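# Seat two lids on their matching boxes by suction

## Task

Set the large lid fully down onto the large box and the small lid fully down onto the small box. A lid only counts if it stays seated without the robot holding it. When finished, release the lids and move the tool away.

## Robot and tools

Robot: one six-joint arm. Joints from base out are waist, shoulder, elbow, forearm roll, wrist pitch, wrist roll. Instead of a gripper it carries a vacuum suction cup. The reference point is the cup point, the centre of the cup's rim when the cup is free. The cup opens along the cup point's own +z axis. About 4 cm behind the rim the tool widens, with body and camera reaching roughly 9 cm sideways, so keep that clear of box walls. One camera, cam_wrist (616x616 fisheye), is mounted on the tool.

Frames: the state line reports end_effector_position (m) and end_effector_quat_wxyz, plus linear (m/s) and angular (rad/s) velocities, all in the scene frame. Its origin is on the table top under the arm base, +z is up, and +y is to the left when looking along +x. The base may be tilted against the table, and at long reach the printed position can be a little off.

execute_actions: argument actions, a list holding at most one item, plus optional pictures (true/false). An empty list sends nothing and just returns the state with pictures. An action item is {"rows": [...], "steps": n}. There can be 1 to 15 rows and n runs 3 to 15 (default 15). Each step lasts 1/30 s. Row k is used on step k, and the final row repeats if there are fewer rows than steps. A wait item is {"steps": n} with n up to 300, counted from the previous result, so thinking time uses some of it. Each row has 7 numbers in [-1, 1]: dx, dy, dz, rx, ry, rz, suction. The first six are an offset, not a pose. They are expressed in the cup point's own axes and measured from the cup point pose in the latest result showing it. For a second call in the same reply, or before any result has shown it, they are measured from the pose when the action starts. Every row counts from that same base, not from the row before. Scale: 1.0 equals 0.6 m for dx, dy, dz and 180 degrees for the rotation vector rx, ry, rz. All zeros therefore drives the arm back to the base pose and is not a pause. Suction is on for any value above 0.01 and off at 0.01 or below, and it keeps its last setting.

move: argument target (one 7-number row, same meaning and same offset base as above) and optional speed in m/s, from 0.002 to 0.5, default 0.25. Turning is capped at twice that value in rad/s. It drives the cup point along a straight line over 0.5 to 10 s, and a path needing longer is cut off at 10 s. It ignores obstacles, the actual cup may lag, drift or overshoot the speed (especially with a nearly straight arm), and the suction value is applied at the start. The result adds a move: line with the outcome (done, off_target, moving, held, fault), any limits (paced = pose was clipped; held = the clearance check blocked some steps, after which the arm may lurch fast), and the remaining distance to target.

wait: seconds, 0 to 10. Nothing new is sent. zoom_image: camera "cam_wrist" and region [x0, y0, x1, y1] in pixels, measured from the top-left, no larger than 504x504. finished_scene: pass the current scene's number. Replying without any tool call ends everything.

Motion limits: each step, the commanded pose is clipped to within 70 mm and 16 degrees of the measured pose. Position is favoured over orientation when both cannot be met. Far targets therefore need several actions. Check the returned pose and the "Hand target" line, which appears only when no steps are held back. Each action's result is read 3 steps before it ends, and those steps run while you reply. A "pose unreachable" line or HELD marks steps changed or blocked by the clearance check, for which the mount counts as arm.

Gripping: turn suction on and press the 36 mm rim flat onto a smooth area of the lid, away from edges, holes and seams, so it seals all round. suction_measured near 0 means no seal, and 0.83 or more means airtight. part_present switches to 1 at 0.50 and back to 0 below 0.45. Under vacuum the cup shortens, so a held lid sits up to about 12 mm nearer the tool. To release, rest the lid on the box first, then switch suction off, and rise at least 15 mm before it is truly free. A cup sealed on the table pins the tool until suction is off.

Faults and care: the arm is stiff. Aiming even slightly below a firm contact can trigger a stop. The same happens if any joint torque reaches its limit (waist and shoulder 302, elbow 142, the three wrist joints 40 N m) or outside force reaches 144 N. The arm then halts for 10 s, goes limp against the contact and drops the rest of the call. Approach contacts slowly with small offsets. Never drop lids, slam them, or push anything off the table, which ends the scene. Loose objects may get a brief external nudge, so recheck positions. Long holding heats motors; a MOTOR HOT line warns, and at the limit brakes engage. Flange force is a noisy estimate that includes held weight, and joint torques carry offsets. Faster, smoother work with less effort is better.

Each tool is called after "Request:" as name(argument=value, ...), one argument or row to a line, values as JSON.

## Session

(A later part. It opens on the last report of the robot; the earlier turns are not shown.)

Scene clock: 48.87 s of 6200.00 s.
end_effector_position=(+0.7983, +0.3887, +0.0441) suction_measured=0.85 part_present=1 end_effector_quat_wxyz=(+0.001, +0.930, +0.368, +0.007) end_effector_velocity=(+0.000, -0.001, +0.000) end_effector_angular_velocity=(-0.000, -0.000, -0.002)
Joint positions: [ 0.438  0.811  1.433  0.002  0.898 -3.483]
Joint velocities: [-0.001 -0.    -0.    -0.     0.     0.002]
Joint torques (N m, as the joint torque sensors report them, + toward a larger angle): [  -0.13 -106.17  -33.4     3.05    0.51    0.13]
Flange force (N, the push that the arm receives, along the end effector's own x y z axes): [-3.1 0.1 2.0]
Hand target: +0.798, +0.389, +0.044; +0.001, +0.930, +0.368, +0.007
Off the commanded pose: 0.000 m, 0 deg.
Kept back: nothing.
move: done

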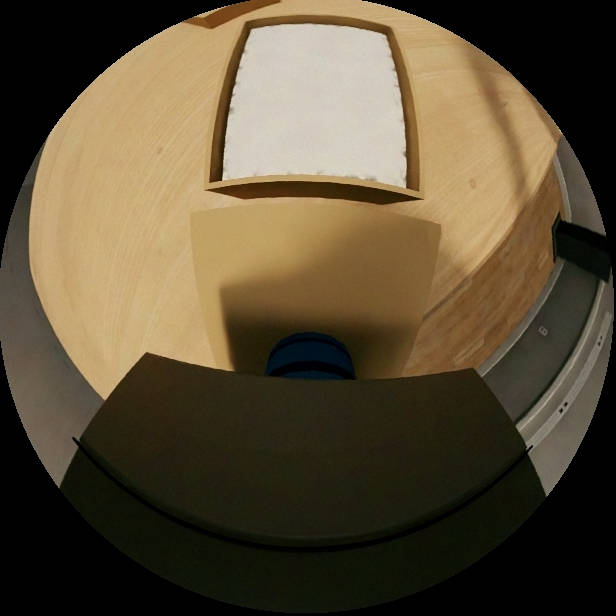

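Request:
move(
  target=[0,0,-0.075,0,0,0,1],
  speed=0.1,
)

Request:
move(
  target=[-0.198,-0.013,0,0,0,0,1],
  speed=0.1,
)

Request:
move(
  target=[0,0,0.035,0,0,0,1],
  speed=0.03,
)

Request:
move(
  target=[0,0,0.006,0,0,0,1],
  speed=0.01,
)

Scene clock: 49.87 s of 6200.00 s.
end_effector_position=(+0.7976, +0.3886, +0.0891) suction_measured=0.85 part_present=1 end_effector_quat_wxyz=(+0.001, +0.930, +0.368, +0.007) end_effector_velocity=(-0.000, -0.000, +0.000) end_effector_angular_velocity=(-0.001, +0.002, +0.001)
Joint positions: [ 0.438  0.767  1.419  0.002  0.956 -3.483]
Joint velocities: [-0.     0.    -0.    -0.     0.002 -0.001]
Joint torques (N m, as the joint torque sensors report them, + toward a larger angle): [  -0.14 -104.56  -34.18    3.28    0.48    0.13]
Flange force (N, the push that the arm receives, along the end effector's own x y z axes): [-1.5 0.7 1.9]
Hand target: +0.798, +0.389, +0.089; +0.001, +0.930, +0.368, +0.007
Off the commanded pose: 0.000 m, 0 deg.
Kept back: nothing.
move: done

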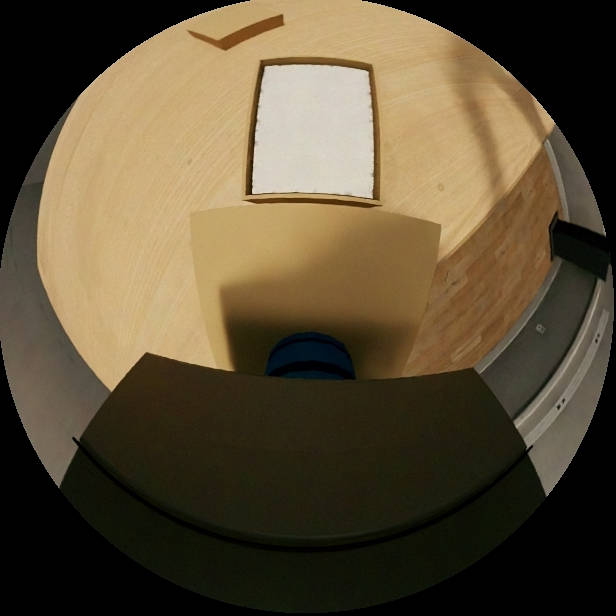

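Scene clock: 51.37 s of 6200.00 s.
end_effector_position=(+0.7060, +0.3127, +0.0875) suction_measured=0.85 part_present=1 end_effector_quat_wxyz=(+0.001, +0.930, +0.368, +0.007) end_effector_velocity=(-0.000, -0.001, -0.001) end_effector_angular_velocity=(-0.001, +0.001, -0.002)
Joint positions: [ 0.396  0.622  1.696  0.002  0.824 -3.525]
Joint velocities: [-0.     0.001  0.001 -0.001 -0.     0.002]
Joint torques (N m, as the joint torque sensors report them, + toward a larger angle): [  0.51 -89.33 -30.93   2.89   0.54   0.17]
Flange force (N, the push that the arm receives, along the end effector's own x y z axes): [-1.8 1.2 2.5]
Hand target: +0.706, +0.313, +0.088; +0.001, +0.930, +0.368, +0.007
Off the commanded pose: 0.000 m, 0 deg.
Kept back: nothing.
move: done

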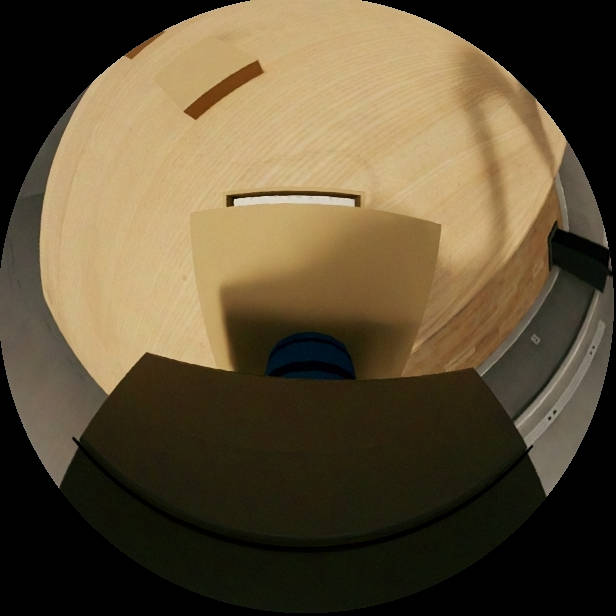

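Scene clock: 52.33 s of 6200.00 s.
end_effector_position=(+0.7063, +0.3127, +0.0666) suction_measured=0.85 part_present=1 end_effector_quat_wxyz=(+0.001, +0.930, +0.368, +0.007) end_effector_velocity=(+0.001, -0.000, +0.001) end_effector_angular_velocity=(+0.002, -0.001, -0.003)
Joint positions: [ 0.396  0.646  1.703  0.002  0.793 -3.525]
Joint velocities: [-0.001 -0.    -0.     0.001 -0.001  0.001]
Joint torques (N m, as the joint torque sensors report them, + toward a larger angle): [  0.11 -90.26 -30.5    2.86   0.63   0.25]
Flange force (N, the push that the arm receives, along the end effector's own x y z axes): [-3.2 0.7 1.9]
Hand target: +0.706, +0.313, +0.067; +0.001, +0.930, +0.368, +0.007
Off the commanded pose: 0.000 m, 0 deg.
Kept back: nothing.
move: done

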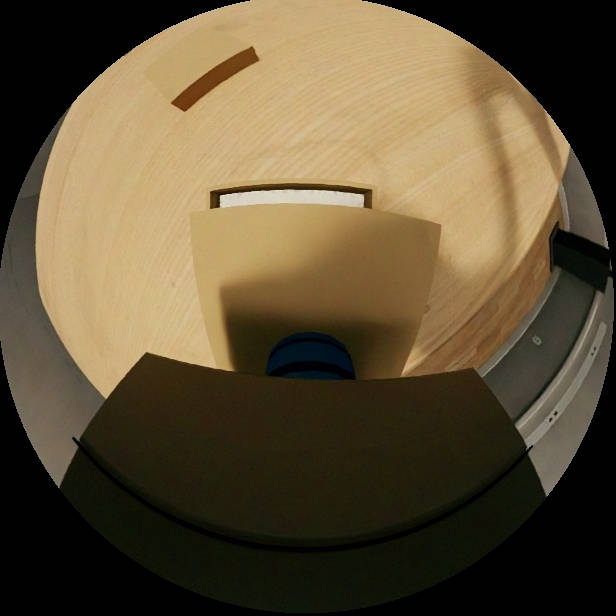

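Scene clock: 53.03 s of 6200.00 s.
end_effector_position=(+0.7064, +0.3128, +0.0630) suction_measured=0.85 part_present=1 end_effector_quat_wxyz=(+0.001, +0.930, +0.368, +0.007) end_effector_velocity=(-0.000, +0.000, -0.001) end_effector_angular_velocity=(+0.000, +0.000, -0.001)
Joint positions: [ 0.396  0.65   1.704  0.002  0.788 -3.525]
Joint velocities: [ 0.     0.001  0.     0.001 -0.001  0.001]
Joint torques (N m, as the joint torque sensors report them, + toward a larger angle): [  0.61 -89.1  -28.69   2.88   0.55   0.13]
Flange force (N, the push that the arm receives, along the end effector's own x y z axes): [-1.0 1.7 0.4]
Hand target: +0.706, +0.313, +0.063; +0.001, +0.930, +0.368, +0.007
Off the commanded pose: 0.000 m, 0 deg.
Kept back: nothing.
move: done

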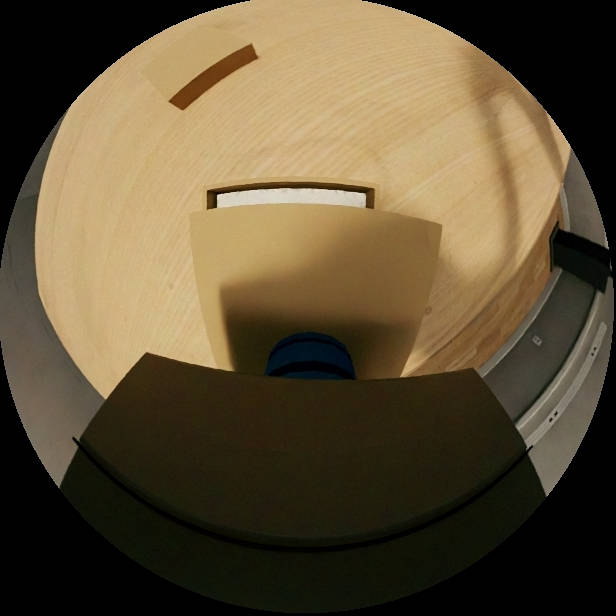

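Request:
move(
  target=[0,0,-0.008,0,0,0,1],
  speed=0.02,
)

Request:
move(
  target=[-0.015,0.02,0,0,0,0,1],
  speed=0.03,
)

Scene clock: 53.97 s of 6200.00 s.
end_effector_position=(+0.7063, +0.3127, +0.0678) suction_measured=0.85 part_present=1 end_effector_quat_wxyz=(+0.001, +0.930, +0.368, +0.007) end_effector_velocity=(-0.000, -0.001, -0.001) end_effector_angular_velocity=(-0.001, +0.001, +0.001)
Joint positions: [ 0.396  0.644  1.702  0.002  0.795 -3.525]
Joint velocities: [-0.     0.001  0.    -0.001  0.001 -0.   ]
Joint torques (N m, as the joint torque sensors report them, + toward a larger angle): [ -0.93 -89.78 -30.51   2.89   0.42   0.2 ]
Flange force (N, the push that the arm receives, along the end effector's own x y z axes): [-2.5 -0.5 2.1]
Hand target: +0.706, +0.313, +0.068; +0.001, +0.930, +0.368, +0.007
Off the commanded pose: 0.000 m, 0 deg.
Kept back: nothing.
move: done

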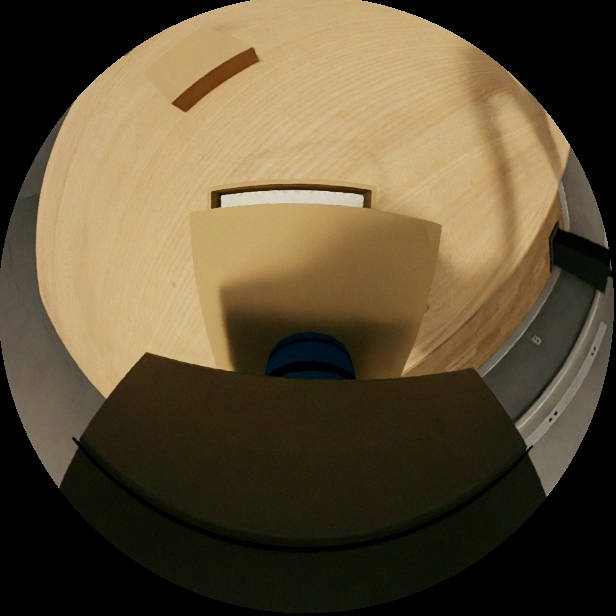

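Scene clock: 54.73 s of 6200.00 s.
end_effector_position=(+0.7080, +0.2978, +0.0678) suction_measured=0.85 part_present=1 end_effector_quat_wxyz=(+0.001, +0.930, +0.368, +0.007) end_effector_velocity=(-0.001, +0.001, +0.001) end_effector_angular_velocity=(+0.001, +0.001, -0.000)
Joint positions: [ 0.377  0.639  1.712  0.002  0.79  -3.544]
Joint velocities: [ 0.001 -0.001  0.     0.001  0.001  0.   ]
Joint torques (N m, as the joint torque sensors report them, + toward a larger angle): [ -0.58 -88.99 -29.83   2.82   0.38   0.22]
Flange force (N, the push that the arm receives, along the end effector's own x y z axes): [-1.8 -0.4 1.0]
Hand target: +0.708, +0.298, +0.068; +0.001, +0.930, +0.368, +0.007
Off the commanded pose: 0.000 m, 0 deg.
Kept back: nothing.
move: done

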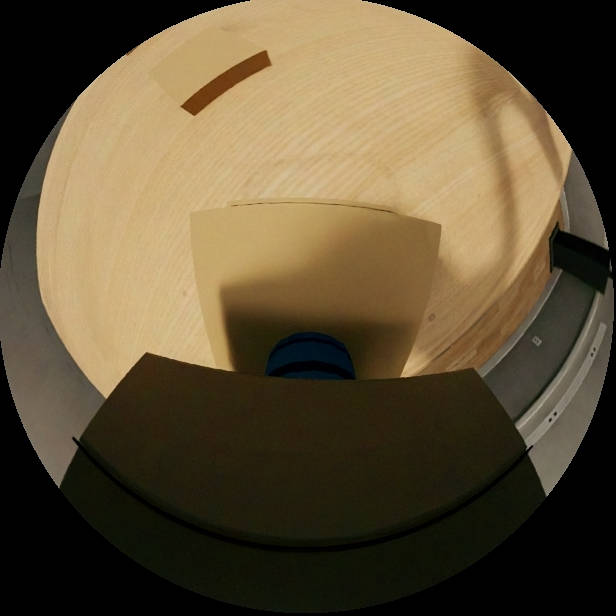

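Request:
move(
  target=[-0.017,0,0,0,0,0,1],
  speed=0.03,
)

Request:
move(
  target=[0,0,0.009,0,0,0,1],
  speed=0.01,
)

Request:
move(
  target=[0,0,0.002,0,0,0,1],
  speed=0.005,
)

Scene clock: 55.67 s of 6200.00 s.
end_effector_position=(+0.7006, +0.2909, +0.0676) suction_measured=0.85 part_present=1 end_effector_quat_wxyz=(+0.001, +0.930, +0.368, +0.007) end_effector_velocity=(-0.000, -0.000, -0.000) end_effector_angular_velocity=(+0.000, +0.000, -0.000)
Joint positions: [ 0.372  0.628  1.733  0.002  0.78  -3.549]
Joint velocities: [-0. -0.  0.  0. -0. -0.]
Joint torques (N m, as the joint torque sensors report them, + toward a larger angle): [ -0.03 -87.71 -30.19   2.75   0.44   0.24]
Flange force (N, the push that the arm receives, along the end effector's own x y z axes): [-3.4 -0.1 1.7]
Hand target: +0.701, +0.291, +0.068; +0.001, +0.930, +0.368, +0.007
Off the commanded pose: 0.000 m, 0 deg.
Kept back: nothing.
move: done

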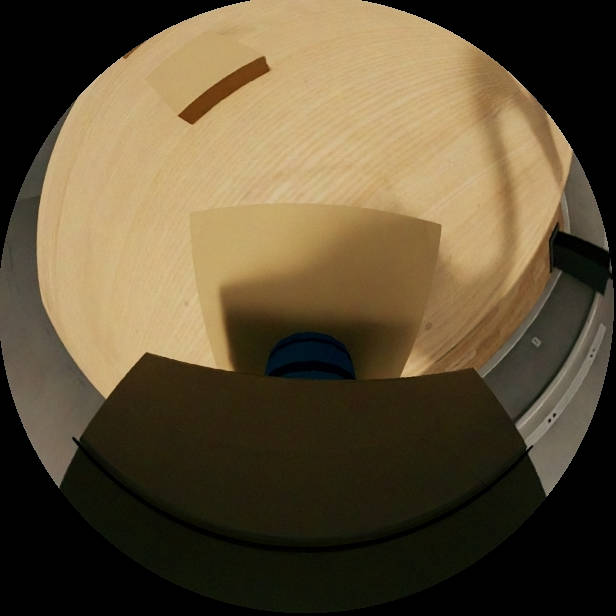

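Scene clock: 56.43 s of 6200.00 s.
end_effector_position=(+0.7007, +0.2909, +0.0623) suction_measured=0.85 part_present=1 end_effector_quat_wxyz=(+0.001, +0.930, +0.368, +0.007) end_effector_velocity=(-0.001, -0.000, -0.002) end_effector_angular_velocity=(-0.001, +0.004, -0.000)
Joint positions: [ 0.372  0.635  1.735  0.002  0.772 -3.549]
Joint velocities: [0.    0.002 0.    0.001 0.002 0.   ]
Joint torques (N m, as the joint torque sensors report them, + toward a larger angle): [ -0.77 -85.63 -27.75   2.79   0.6    0.14]
Flange force (N, the push that the arm receives, along the end effector's own x y z axes): [-1.1 -0.1 -1.4]
Hand target: +0.701, +0.291, +0.062; +0.001, +0.930, +0.368, +0.007
Off the commanded pose: 0.000 m, 0 deg.
Kept back: nothing.
move: done

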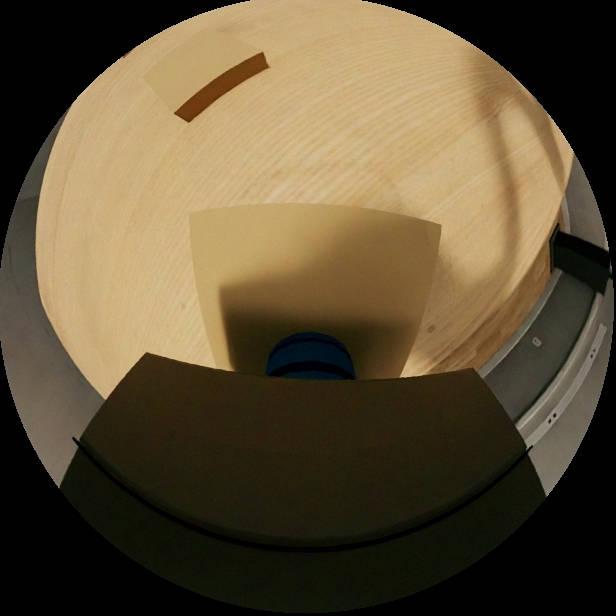

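Scene clock: 57.13 s of 6200.00 s.
end_effector_position=(+0.7007, +0.2909, +0.0611) suction_measured=0.85 part_present=1 end_effector_quat_wxyz=(+0.001, +0.930, +0.368, +0.007) end_effector_velocity=(-0.000, +0.000, +0.001) end_effector_angular_velocity=(+0.000, +0.000, -0.001)
Joint positions: [ 0.372  0.636  1.735  0.002  0.77  -3.549]
Joint velocities: [ 0.    -0.001 -0.     0.001  0.002  0.   ]
Joint torques (N m, as the joint torque sensors report them, + toward a larger angle): [ -2.83 -82.26 -25.68   2.36   0.63   0.16]
Flange force (N, the push that the arm receives, along the end effector's own x y z axes): [0.1 -2.6 -6.9]
Hand target: +0.701, +0.291, +0.061; +0.001, +0.930, +0.368, +0.007
Off the commanded pose: 0.000 m, 0 deg.
Kept back: nothing.
move: done

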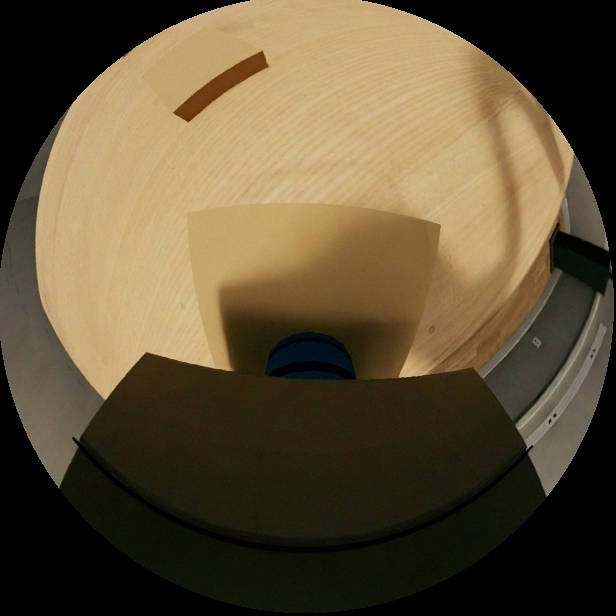

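Request:
move(
  target=[0,0.004,-0.002,0,0,0,1],
  speed=0.01,
)

Request:
move(
  target=[0,0,0.004,0,0,0,1],
  speed=0.005,
)

Scene clock: 58.07 s of 6200.00 s.
end_effector_position=(+0.7023, +0.2891, +0.0623) suction_measured=0.85 part_present=1 end_effector_quat_wxyz=(+0.001, +0.930, +0.368, +0.007) end_effector_velocity=(+0.000, +0.001, +0.002) end_effector_angular_velocity=(+0.002, -0.002, +0.001)
Joint positions: [ 0.369  0.636  1.733  0.002  0.773 -3.552]
Joint velocities: [ 0.001 -0.002 -0.     0.001 -0.    -0.001]
Joint torques (N m, as the joint torque sensors report them, + toward a larger angle): [  0.24 -87.77 -30.2    2.8    0.57   0.15]
Flange force (N, the push that the arm receives, along the end effector's own x y z axes): [-4.9 -1.1 0.1]
Hand target: +0.702, +0.289, +0.062; +0.001, +0.930, +0.368, +0.007
Off the commanded pose: 0.000 m, 0 deg.
Kept back: nothing.
move: done

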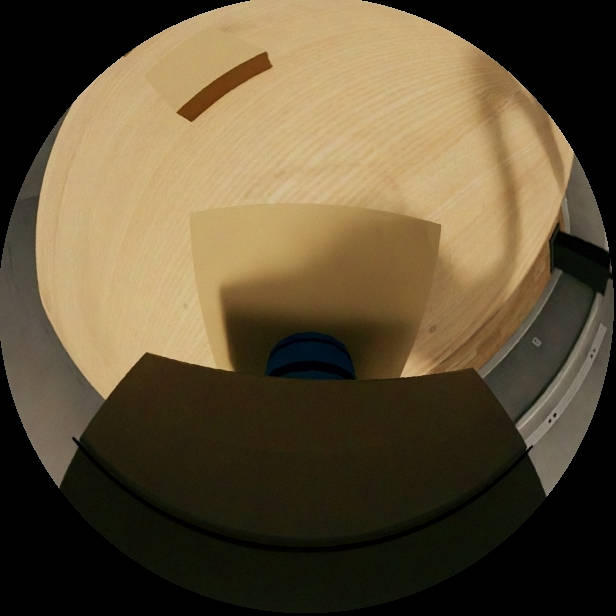

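Scene clock: 58.77 s of 6200.00 s.
end_effector_position=(+0.7024, +0.2891, +0.0599) suction_measured=0.85 part_present=1 end_effector_quat_wxyz=(+0.001, +0.930, +0.368, +0.007) end_effector_velocity=(-0.000, +0.001, +0.001) end_effector_angular_velocity=(+0.001, -0.002, +0.002)
Joint positions: [ 0.369  0.639  1.734  0.002  0.769 -3.552]
Joint velocities: [ 0.001 -0.001  0.     0.001 -0.001 -0.001]
Joint torques (N m, as the joint torque sensors report them, + toward a larger angle): [ -0.5  -89.17 -29.87   2.76   0.41   0.31]
Flange force (N, the push that the arm receives, along the end effector's own x y z axes): [-2.5 -0.9 1.5]
Hand target: +0.702, +0.289, +0.060; +0.001, +0.930, +0.368, +0.007
Off the commanded pose: 0.000 m, 0 deg.
Kept back: nothing.
move: done

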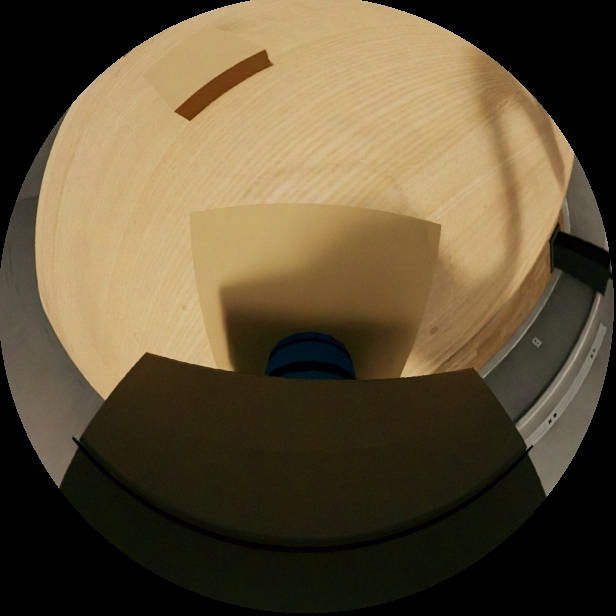

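Free. Continue down.

Request:
move(
  target=[0,0,0.012,0,0,0,1],
  speed=0.01,
)

Request:
move(
  target=[0,0,0.012,0,0,0,1],
  speed=0.01,
)

Scene clock: 59.93 s of 6200.00 s.
end_effector_position=(+0.7025, +0.2891, +0.0527) suction_measured=0.85 part_present=1 end_effector_quat_wxyz=(+0.001, +0.930, +0.368, +0.007) end_effector_velocity=(-0.001, +0.001, -0.001) end_effector_angular_velocity=(-0.000, +0.001, -0.001)
Joint positions: [ 0.369  0.647  1.736  0.002  0.759 -3.552]
Joint velocities: [ 0.001  0.001  0.     0.    -0.001  0.002]
Joint torques (N m, as the joint torque sensors report them, + toward a larger angle): [ -0.39 -90.28 -29.11   2.58   0.46   0.08]
Flange force (N, the push that the arm receives, along the end effector's own x y z axes): [-0.6 0.4 3.2]
Hand target: +0.702, +0.289, +0.053; +0.001, +0.930, +0.368, +0.007
Off the commanded pose: 0.000 m, 0 deg.
Kept back: nothing.
move: done

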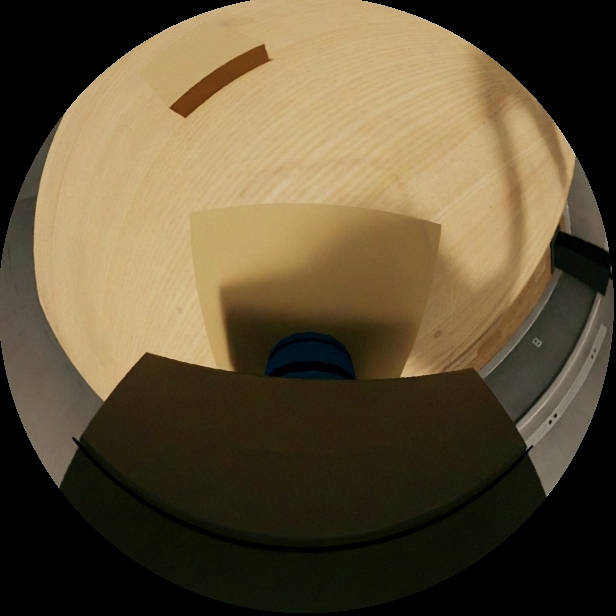

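Scene clock: 60.87 s of 6200.00 s.
end_effector_position=(+0.7026, +0.2892, +0.0455) suction_measured=0.85 part_present=1 end_effector_quat_wxyz=(+0.001, +0.930, +0.368, +0.007) end_effector_velocity=(-0.000, +0.000, -0.001) end_effector_angular_velocity=(-0.001, +0.001, +0.003)
Joint positions: [ 0.369  0.656  1.738  0.002  0.749 -3.552]
Joint velocities: [ 0.001  0.002 -0.    -0.001 -0.001 -0.001]
Joint torques (N m, as the joint torque sensors report them, + toward a larger angle): [  0.35 -89.5  -29.08   2.61   0.49   0.29]
Flange force (N, the push that the arm receives, along the end effector's own x y z axes): [-2.6 0.9 2.7]
Hand target: +0.703, +0.289, +0.045; +0.001, +0.930, +0.368, +0.007
Off the commanded pose: 0.000 m, 0 deg.
Kept back: nothing.
move: done

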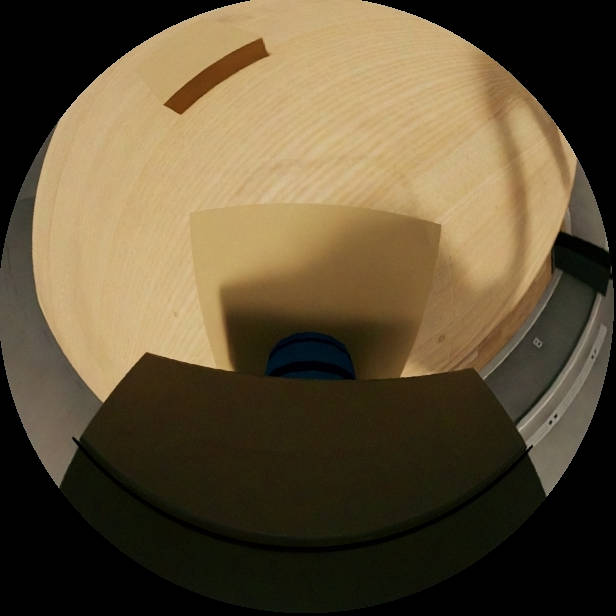

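Request:
move(
  target=[0,0,0,0,0,0,0],
)

Request:
move(
  target=[0,0,-0.26,0,0,0.24,0],
)

Request:
move(
  target=[-0.026,0.4,0,0,0,0,0],
)

Scene clock: 61.80 s of 6200.00 s.
end_effector_position=(+0.7026, +0.2892, +0.0455) suction_measured=0.00 part_present=0 end_effector_quat_wxyz=(+0.001, +0.930, +0.368, +0.007) end_effector_velocity=(+0.000, +0.001, -0.001) end_effector_angular_velocity=(+0.000, -0.000, +0.001)
Joint positions: [ 0.369  0.656  1.738  0.002  0.749 -3.552]
Joint velocities: [ 0.001  0.001 -0.     0.    -0.001 -0.   ]
Joint torques (N m, as the joint torque sensors report them, + toward a larger angle): [ -1.02 -84.35 -26.05   2.58   0.67   0.16]
Flange force (N, the push that the arm receives, along the end effector's own x y z axes): [-1.2 -0.9 -4.5]
Hand target: +0.703, +0.289, +0.045; +0.001, +0.930, +0.368, +0.007
Off the commanded pose: 0.000 m, 0 deg.
Kept back: nothing.
move: done

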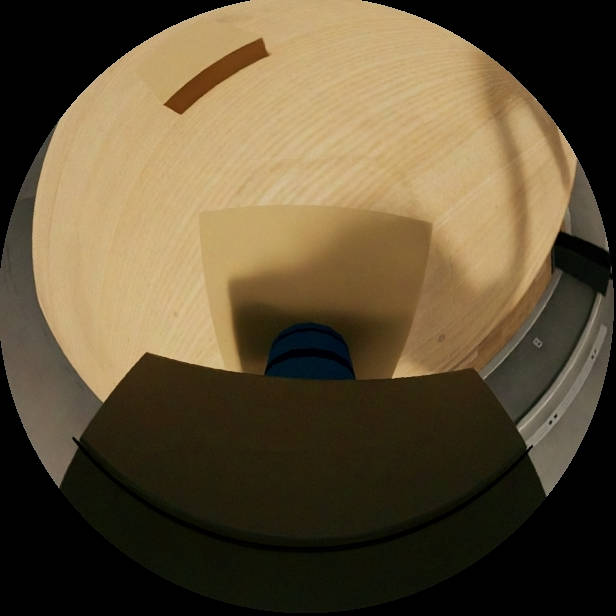

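Scene clock: 63.70 s of 6200.00 s.
end_effector_position=(+0.7002, +0.2888, +0.2015) suction_measured=0.00 part_present=0 end_effector_quat_wxyz=(-0.002, +1.000, +0.000, +0.007) end_effector_velocity=(-0.001, +0.000, +0.002) end_effector_angular_velocity=(+0.001, -0.000, -0.000)
Joint positions: [ 0.369  0.491  1.665  0.002  0.986 -2.798]
Joint velocities: [ 0.001 -0.003  0.     0.001  0.002  0.   ]
Joint torques (N m, as the joint torque sensors report them, + toward a larger angle): [ -1.49 -80.72 -35.28   3.39   0.44   0.28]
Flange force (N, the push that the arm receives, along the end effector's own x y z axes): [-3.9 0.8 0.7]
Hand target: +0.700, +0.289, +0.202; -0.002, +1.000, +0.000, +0.007
Off the commanded pose: 0.000 m, 0 deg.
Kept back: nothing.
move: done

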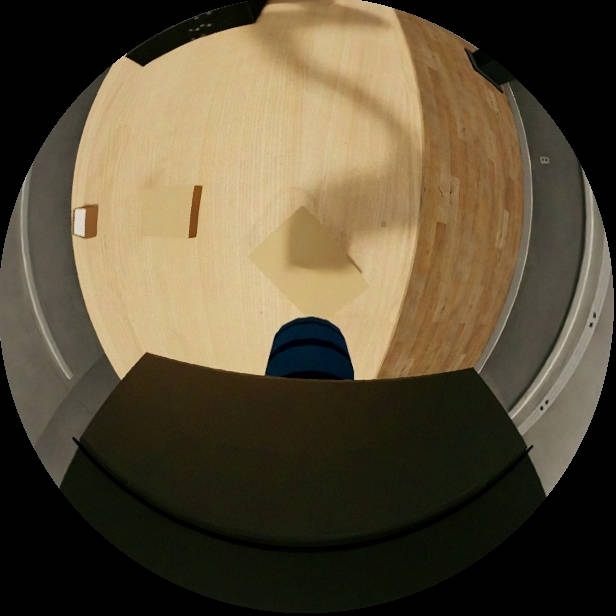

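Scene clock: 65.07 s of 6200.00 s.
end_effector_position=(+0.6854, +0.0488, +0.2007) suction_measured=0.00 part_present=0 end_effector_quat_wxyz=(-0.002, +1.000, +0.000, +0.007) end_effector_velocity=(-0.000, -0.001, -0.001) end_effector_angular_velocity=(-0.000, +0.003, +0.000)
Joint positions: [ 0.045  0.397  1.814  0.002  0.931 -3.123]
Joint velocities: [-0.002  0.001  0.    -0.     0.001 -0.002]
Joint torques (N m, as the joint torque sensors report them, + toward a larger angle): [  1.66 -71.56 -33.69   3.18   0.53   0.11]
Flange force (N, the push that the arm receives, along the end effector's own x y z axes): [-1.2 3.5 2.4]
Hand target: +0.685, +0.049, +0.201; -0.002, +1.000, +0.000, +0.007
Off the commanded pose: 0.001 m, 0 deg.
Kept back: nothing.
move: done

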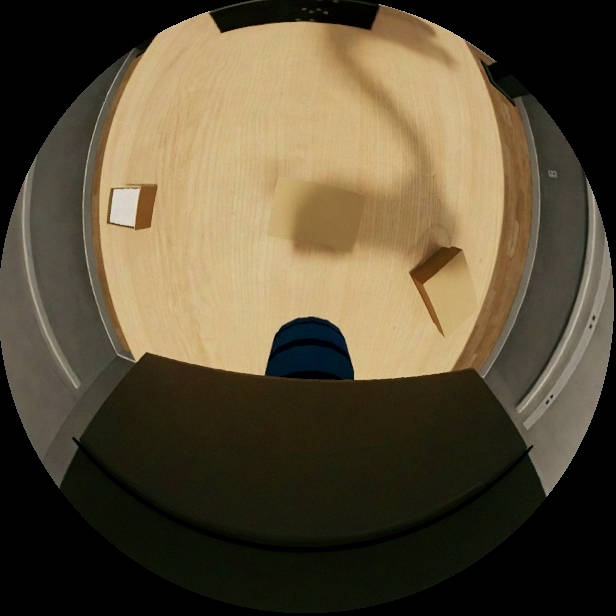

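Request:
move(
  target=[-0.117,-0.018,0.183,0,0,0.053,0],
)

Request:
move(
  target=[0,0,0,0,0,0.999,0],
  speed=0.5,
)

Scene clock: 66.20 s of 6200.00 s.
end_effector_position=(+0.6169, +0.0596, +0.0899) suction_measured=0.00 part_present=0 end_effector_quat_wxyz=(-0.002, +0.997, -0.083, +0.007) end_effector_velocity=(+0.000, -0.000, -0.001) end_effector_angular_velocity=(-0.000, +0.001, -0.000)
Joint positions: [ 0.064  0.441  2.014  0.002  0.686 -2.937]
Joint velocities: [-0.     0.001  0.    -0.001 -0.001  0.001]
Joint torques (N m, as the joint torque sensors report them, + toward a larger angle): [  0.2  -67.44 -26.63   2.53   0.3    0.25]
Flange force (N, the push that the arm receives, along the end effector's own x y z axes): [-1.8 1.9 -0.4]
Hand target: +0.617, +0.060, +0.090; -0.002, +0.997, -0.083, +0.007
Off the commanded pose: 0.000 m, 0 deg.
Kept back: nothing.
move: done

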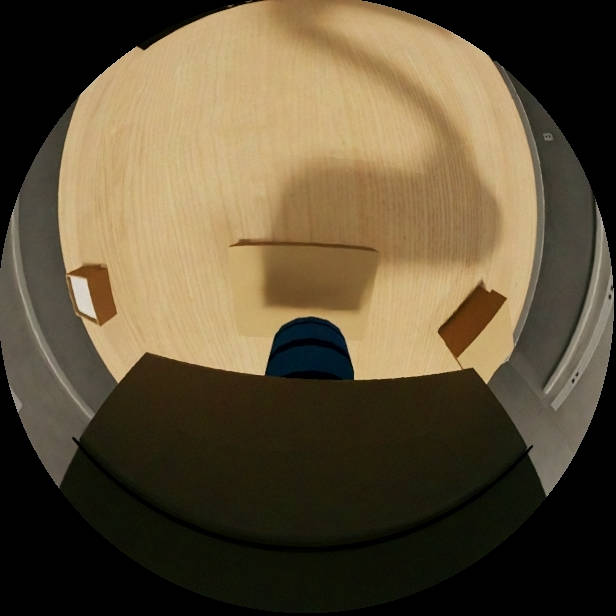

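Scene clock: 69.83 s of 6200.00 s.
end_effector_position=(+0.6168, +0.0596, +0.0900) suction_measured=0.00 part_present=0 end_effector_quat_wxyz=(+0.007, +0.081, +0.997, +0.002) end_effector_velocity=(+0.000, +0.000, -0.002) end_effector_angular_velocity=(-0.001, +0.002, +0.000)
Joint positions: [0.064 0.441 2.015 0.002 0.686 0.202]
Joint velocities: [ 0.001  0.003 -0.001 -0.002  0.001  0.003]
Joint torques (N m, as the joint torque sensors report them, + toward a larger angle): [  0.54 -66.99 -27.97   2.43   0.56   0.2 ]
Flange force (N, the push that the arm receives, along the end effector's own x y z axes): [5.2 -3.2 0.1]
Hand target: +0.617, +0.060, +0.090; +0.007, +0.081, +0.997, +0.002
Off the commanded pose: 0.000 m, 0 deg.
Kept back: nothing.
move: done

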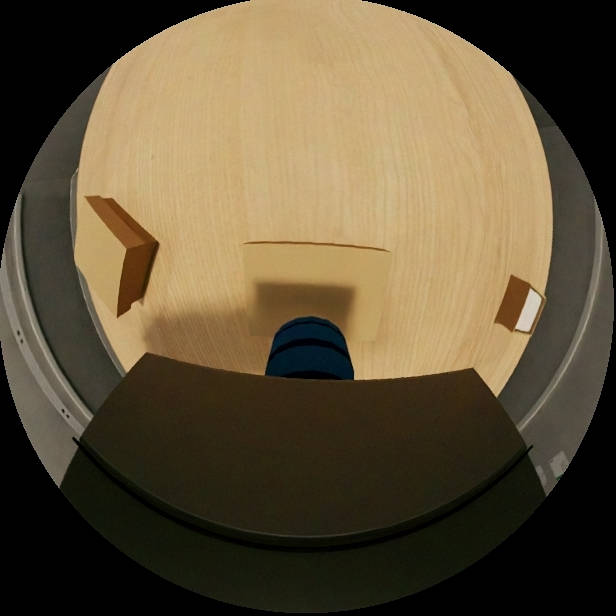

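Request:
move(
  target=[0,-0.0075,0.095,0,0,0.014,1],
  speed=0.08,
)

Request:
move(
  target=[0,0,0.015,0,0,0,1],
  speed=0.02,
)

Scene clock: 71.10 s of 6200.00 s.
end_effector_position=(+0.6170, +0.0553, +0.0330) suction_measured=0.00 part_present=0 end_effector_quat_wxyz=(+0.007, +0.103, +0.995, +0.002) end_effector_velocity=(-0.001, -0.000, -0.000) end_effector_angular_velocity=(-0.001, +0.002, +0.001)
Joint positions: [0.057 0.522 2.035 0.002 0.584 0.238]
Joint velocities: [-0.     0.     0.001 -0.001  0.001  0.   ]
Joint torques (N m, as the joint torque sensors report them, + toward a larger angle): [  0.12 -72.33 -23.69   2.16   0.37   0.2 ]
Flange force (N, the push that the arm receives, along the end effector's own x y z axes): [1.9 -1.8 0.9]
Hand target: +0.617, +0.055, +0.033; +0.007, +0.103, +0.995, +0.002
Off the commanded pose: 0.000 m, 0 deg.
Kept back: nothing.
move: done

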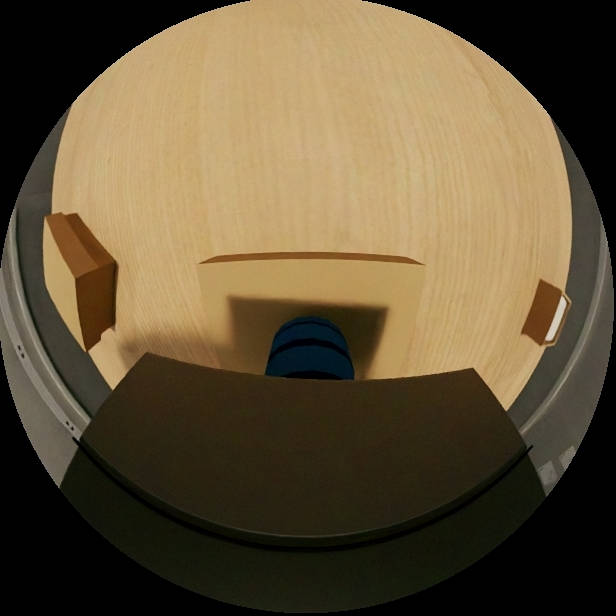

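Scene clock: 71.80 s of 6200.00 s.
end_effector_position=(+0.6171, +0.0553, +0.0240) suction_measured=0.65 part_present=1 end_effector_quat_wxyz=(+0.007, +0.103, +0.995, +0.002) end_effector_velocity=(+0.000, -0.000, +0.000) end_effector_angular_velocity=(+0.001, -0.001, -0.002)
Joint positions: [0.057 0.536 2.037 0.002 0.569 0.238]
Joint velocities: [-0.     0.    -0.     0.001 -0.001  0.001]
Joint torques (N m, as the joint torque sensors report them, + toward a larger angle): [  0.98 -73.46 -23.14   2.02   0.48   0.22]
Flange force (N, the push that the arm receives, along the end effector's own x y z axes): [1.3 -2.9 1.3]
Hand target: +0.617, +0.055, +0.024; +0.007, +0.103, +0.995, +0.002
Off the commanded pose: 0.000 m, 0 deg.
Kept back: nothing.
move: done

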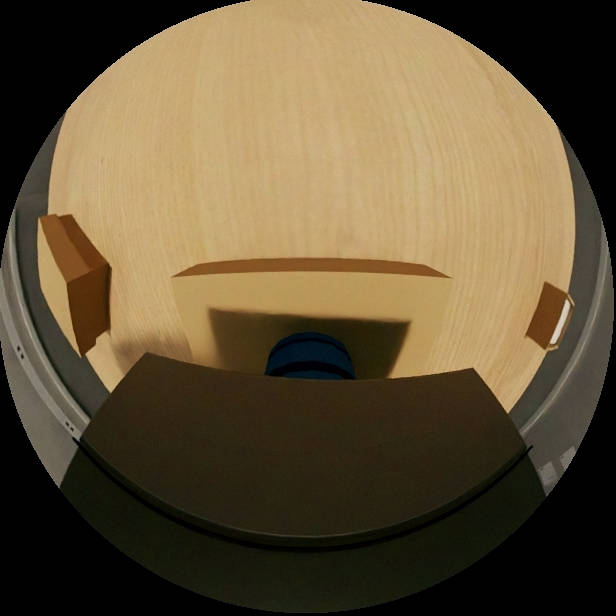

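Request:
move(
  target=[0,0,-0.16,0,0,0,1],
)

Request:
move(
  target=[0.087,-0.538,0,0,0,0.045,1],
)

Scene clock: 72.83 s of 6200.00 s.
end_effector_position=(+0.6157, +0.0551, +0.1199) suction_measured=0.85 part_present=1 end_effector_quat_wxyz=(+0.007, +0.103, +0.995, +0.003) end_effector_velocity=(+0.000, +0.000, +0.000) end_effector_angular_velocity=(-0.001, -0.001, +0.002)
Joint positions: [0.057 0.399 2.003 0.002 0.739 0.239]
Joint velocities: [ 0.001 -0.    -0.    -0.002 -0.     0.   ]
Joint torques (N m, as the joint torque sensors report them, + toward a larger angle): [  0.16 -65.87 -28.43   2.6    0.38   0.3 ]
Flange force (N, the push that the arm receives, along the end effector's own x y z axes): [1.3 -1.7 1.5]
Hand target: +0.616, +0.055, +0.120; +0.007, +0.103, +0.995, +0.003
Off the commanded pose: 0.000 m, 0 deg.
Kept back: nothing.
move: done

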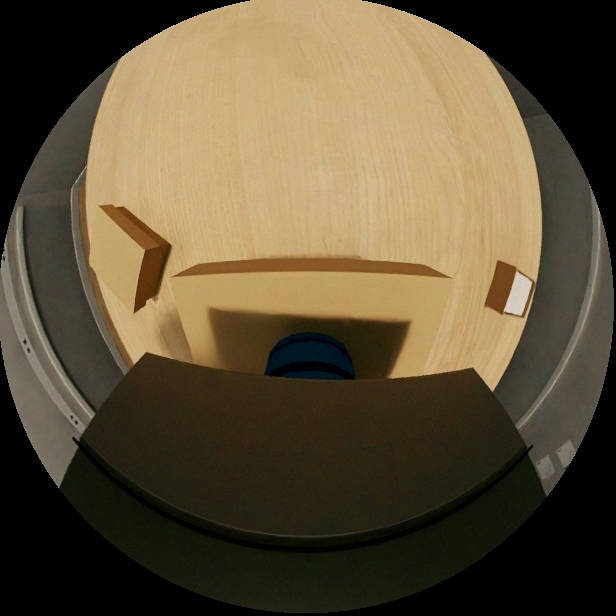

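Scene clock: 74.57 s of 6200.00 s.
end_effector_position=(+0.4991, -0.2505, +0.1174) suction_measured=0.85 part_present=1 end_effector_quat_wxyz=(+0.007, +0.173, +0.985, +0.003) end_effector_velocity=(+0.000, -0.000, -0.000) end_effector_angular_velocity=(+0.000, -0.000, -0.000)
Joint positions: [-0.503  0.327  2.118  0.002  0.696 -0.181]
Joint velocities: [-0.001  0.001 -0.     0.001 -0.001 -0.001]
Joint torques (N m, as the joint torque sensors report them, + toward a larger angle): [  0.21 -57.38 -27.54   2.68   0.45   0.27]
Flange force (N, the push that the arm receives, along the end effector's own x y z axes): [3.7 -0.1 0.4]
Hand target: +0.499, -0.251, +0.117; +0.007, +0.173, +0.985, +0.003
Off the commanded pose: 0.001 m, 0 deg.
Kept back: nothing.
move: done

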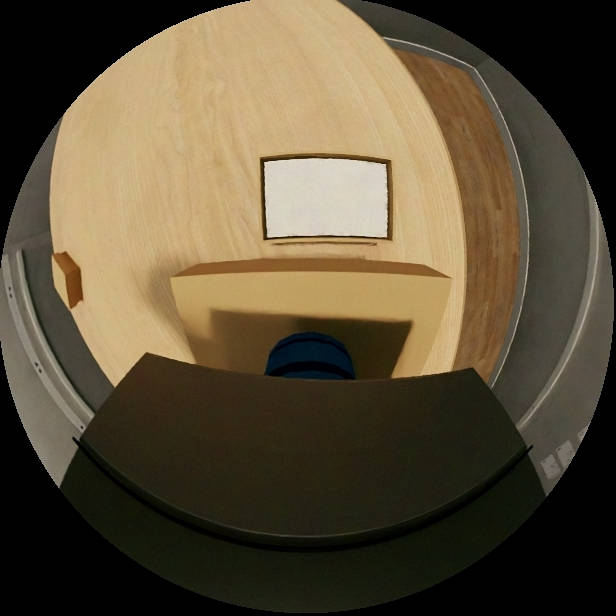

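Request:
move(
  target=[-0.1,-0.02,0.075,0,0,0,1],
  speed=0.1,
)

Scene clock: 75.87 s of 6200.00 s.
end_effector_position=(+0.5521, -0.2820, +0.0732) suction_measured=0.85 part_present=1 end_effector_quat_wxyz=(+0.007, +0.173, +0.985, +0.003) end_effector_velocity=(-0.000, -0.001, +0.000) end_effector_angular_velocity=(-0.001, +0.000, -0.000)
Joint positions: [-0.505  0.462  2.02   0.002  0.659 -0.182]
Joint velocities: [-0.001 -0.    -0.    -0.002  0.     0.   ]
Joint torques (N m, as the joint torque sensors report them, + toward a larger angle): [  1.62 -69.89 -26.14   2.4    0.43   0.16]
Flange force (N, the push that the arm receives, along the end effector's own x y z axes): [2.7 -2.3 1.4]
Hand target: +0.552, -0.282, +0.073; +0.007, +0.173, +0.985, +0.003
Off the commanded pose: 0.000 m, 0 deg.
Kept back: nothing.
move: done

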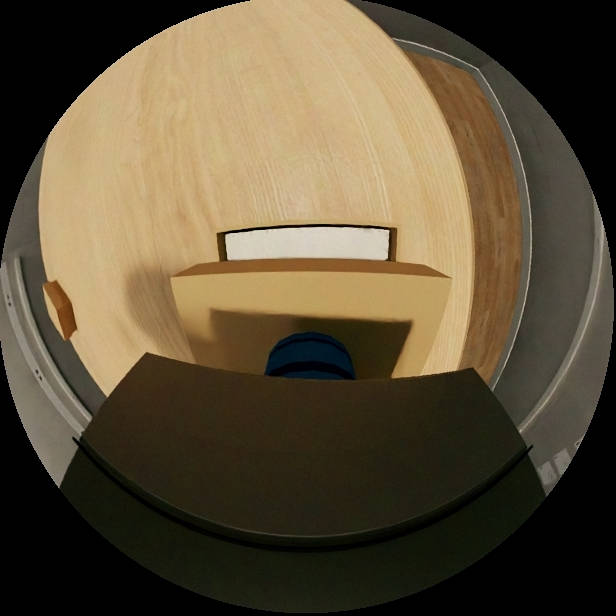

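Request:
move(
  target=[-0.031,0.002,0.012,0,0,-0.006,1],
  speed=0.04,
)

Request:
move(
  target=[0,0,0.008,0,0,0,1],
  speed=0.01,
)

Request:
move(
  target=[0,0,0.005,0,0,0,1],
  speed=0.01,
)

Scene clock: 76.87 s of 6200.00 s.
end_effector_position=(+0.5701, -0.2872, +0.0662) suction_measured=0.85 part_present=1 end_effector_quat_wxyz=(+0.007, +0.164, +0.986, +0.003) end_effector_velocity=(+0.000, -0.000, -0.000) end_effector_angular_velocity=(-0.000, -0.001, +0.001)
Joint positions: [-0.497  0.492  1.986  0.002  0.663 -0.194]
Joint velocities: [ 0.     0.    -0.    -0.    -0.001 -0.   ]
Joint torques (N m, as the joint torque sensors report them, + toward a larger angle): [  0.72 -72.36 -26.88   2.28   0.49   0.21]
Flange force (N, the push that the arm receives, along the end effector's own x y z axes): [4.1 0.1 1.1]
Hand target: +0.570, -0.287, +0.066; +0.007, +0.164, +0.986, +0.003
Off the commanded pose: 0.000 m, 0 deg.
Kept back: nothing.
move: done

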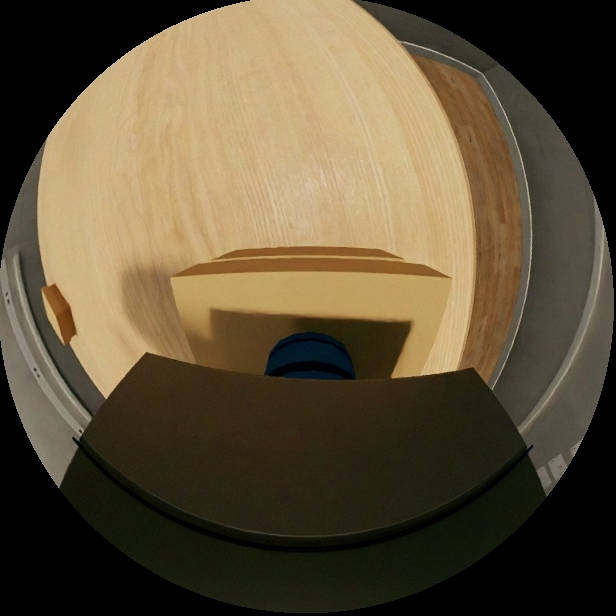

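Scene clock: 77.57 s of 6200.00 s.
end_effector_position=(+0.5702, -0.2872, +0.0614) suction_measured=0.85 part_present=1 end_effector_quat_wxyz=(+0.007, +0.164, +0.986, +0.003) end_effector_velocity=(-0.001, -0.000, -0.001) end_effector_angular_velocity=(-0.000, +0.002, +0.001)
Joint positions: [-0.497  0.499  1.988  0.002  0.655 -0.194]
Joint velocities: [-0.     0.001  0.    -0.001  0.    -0.001]
Joint torques (N m, as the joint torque sensors report them, + toward a larger angle): [  0.21 -73.38 -26.17   2.41   0.48   0.11]
Flange force (N, the push that the arm receives, along the end effector's own x y z axes): [2.2 0.0 2.4]
Hand target: +0.570, -0.287, +0.061; +0.007, +0.164, +0.986, +0.003
Off the commanded pose: 0.000 m, 0 deg.
Kept back: nothing.
move: done

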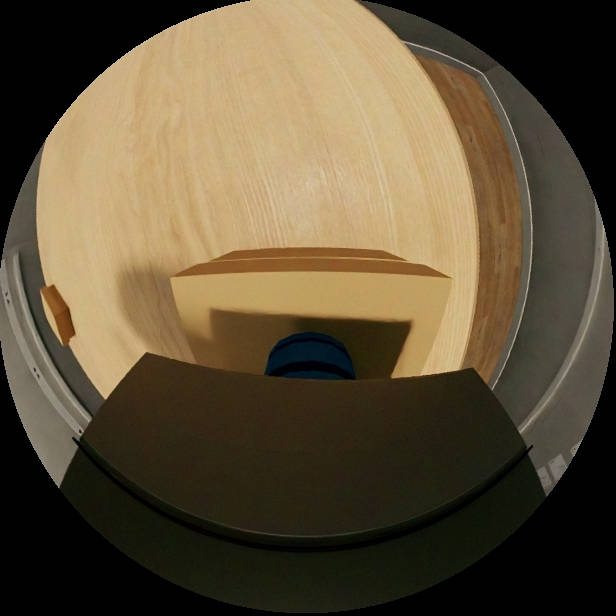

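Scene clock: 78.27 s of 6200.00 s.
end_effector_position=(+0.5702, -0.2872, +0.0584) suction_measured=0.85 part_present=1 end_effector_quat_wxyz=(+0.007, +0.164, +0.986, +0.003) end_effector_velocity=(-0.000, +0.001, -0.001) end_effector_angular_velocity=(+0.002, +0.001, -0.000)
Joint positions: [-0.497  0.503  1.989  0.002  0.65  -0.194]
Joint velocities: [ 0.001  0.001  0.001  0.001 -0.     0.001]
Joint torques (N m, as the joint torque sensors report them, + toward a larger angle): [  1.35 -74.   -25.98   2.4    0.44   0.23]
Flange force (N, the push that the arm receives, along the end effector's own x y z axes): [1.9 -1.5 3.0]
Hand target: +0.570, -0.287, +0.058; +0.007, +0.164, +0.986, +0.003
Off the commanded pose: 0.000 m, 0 deg.
Kept back: nothing.
move: done

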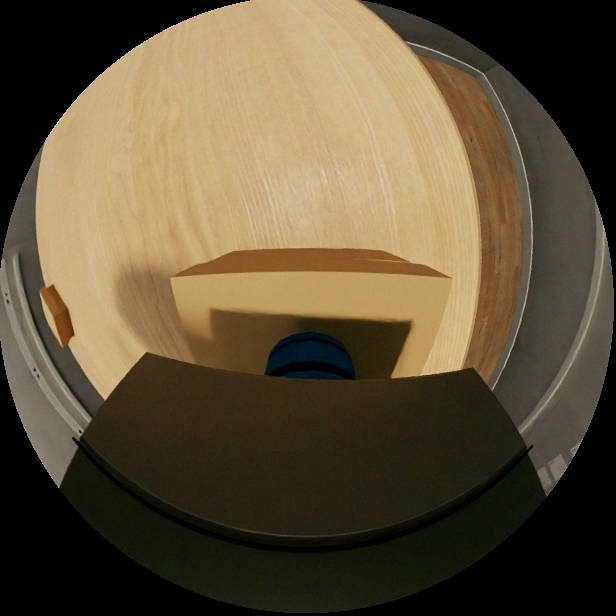

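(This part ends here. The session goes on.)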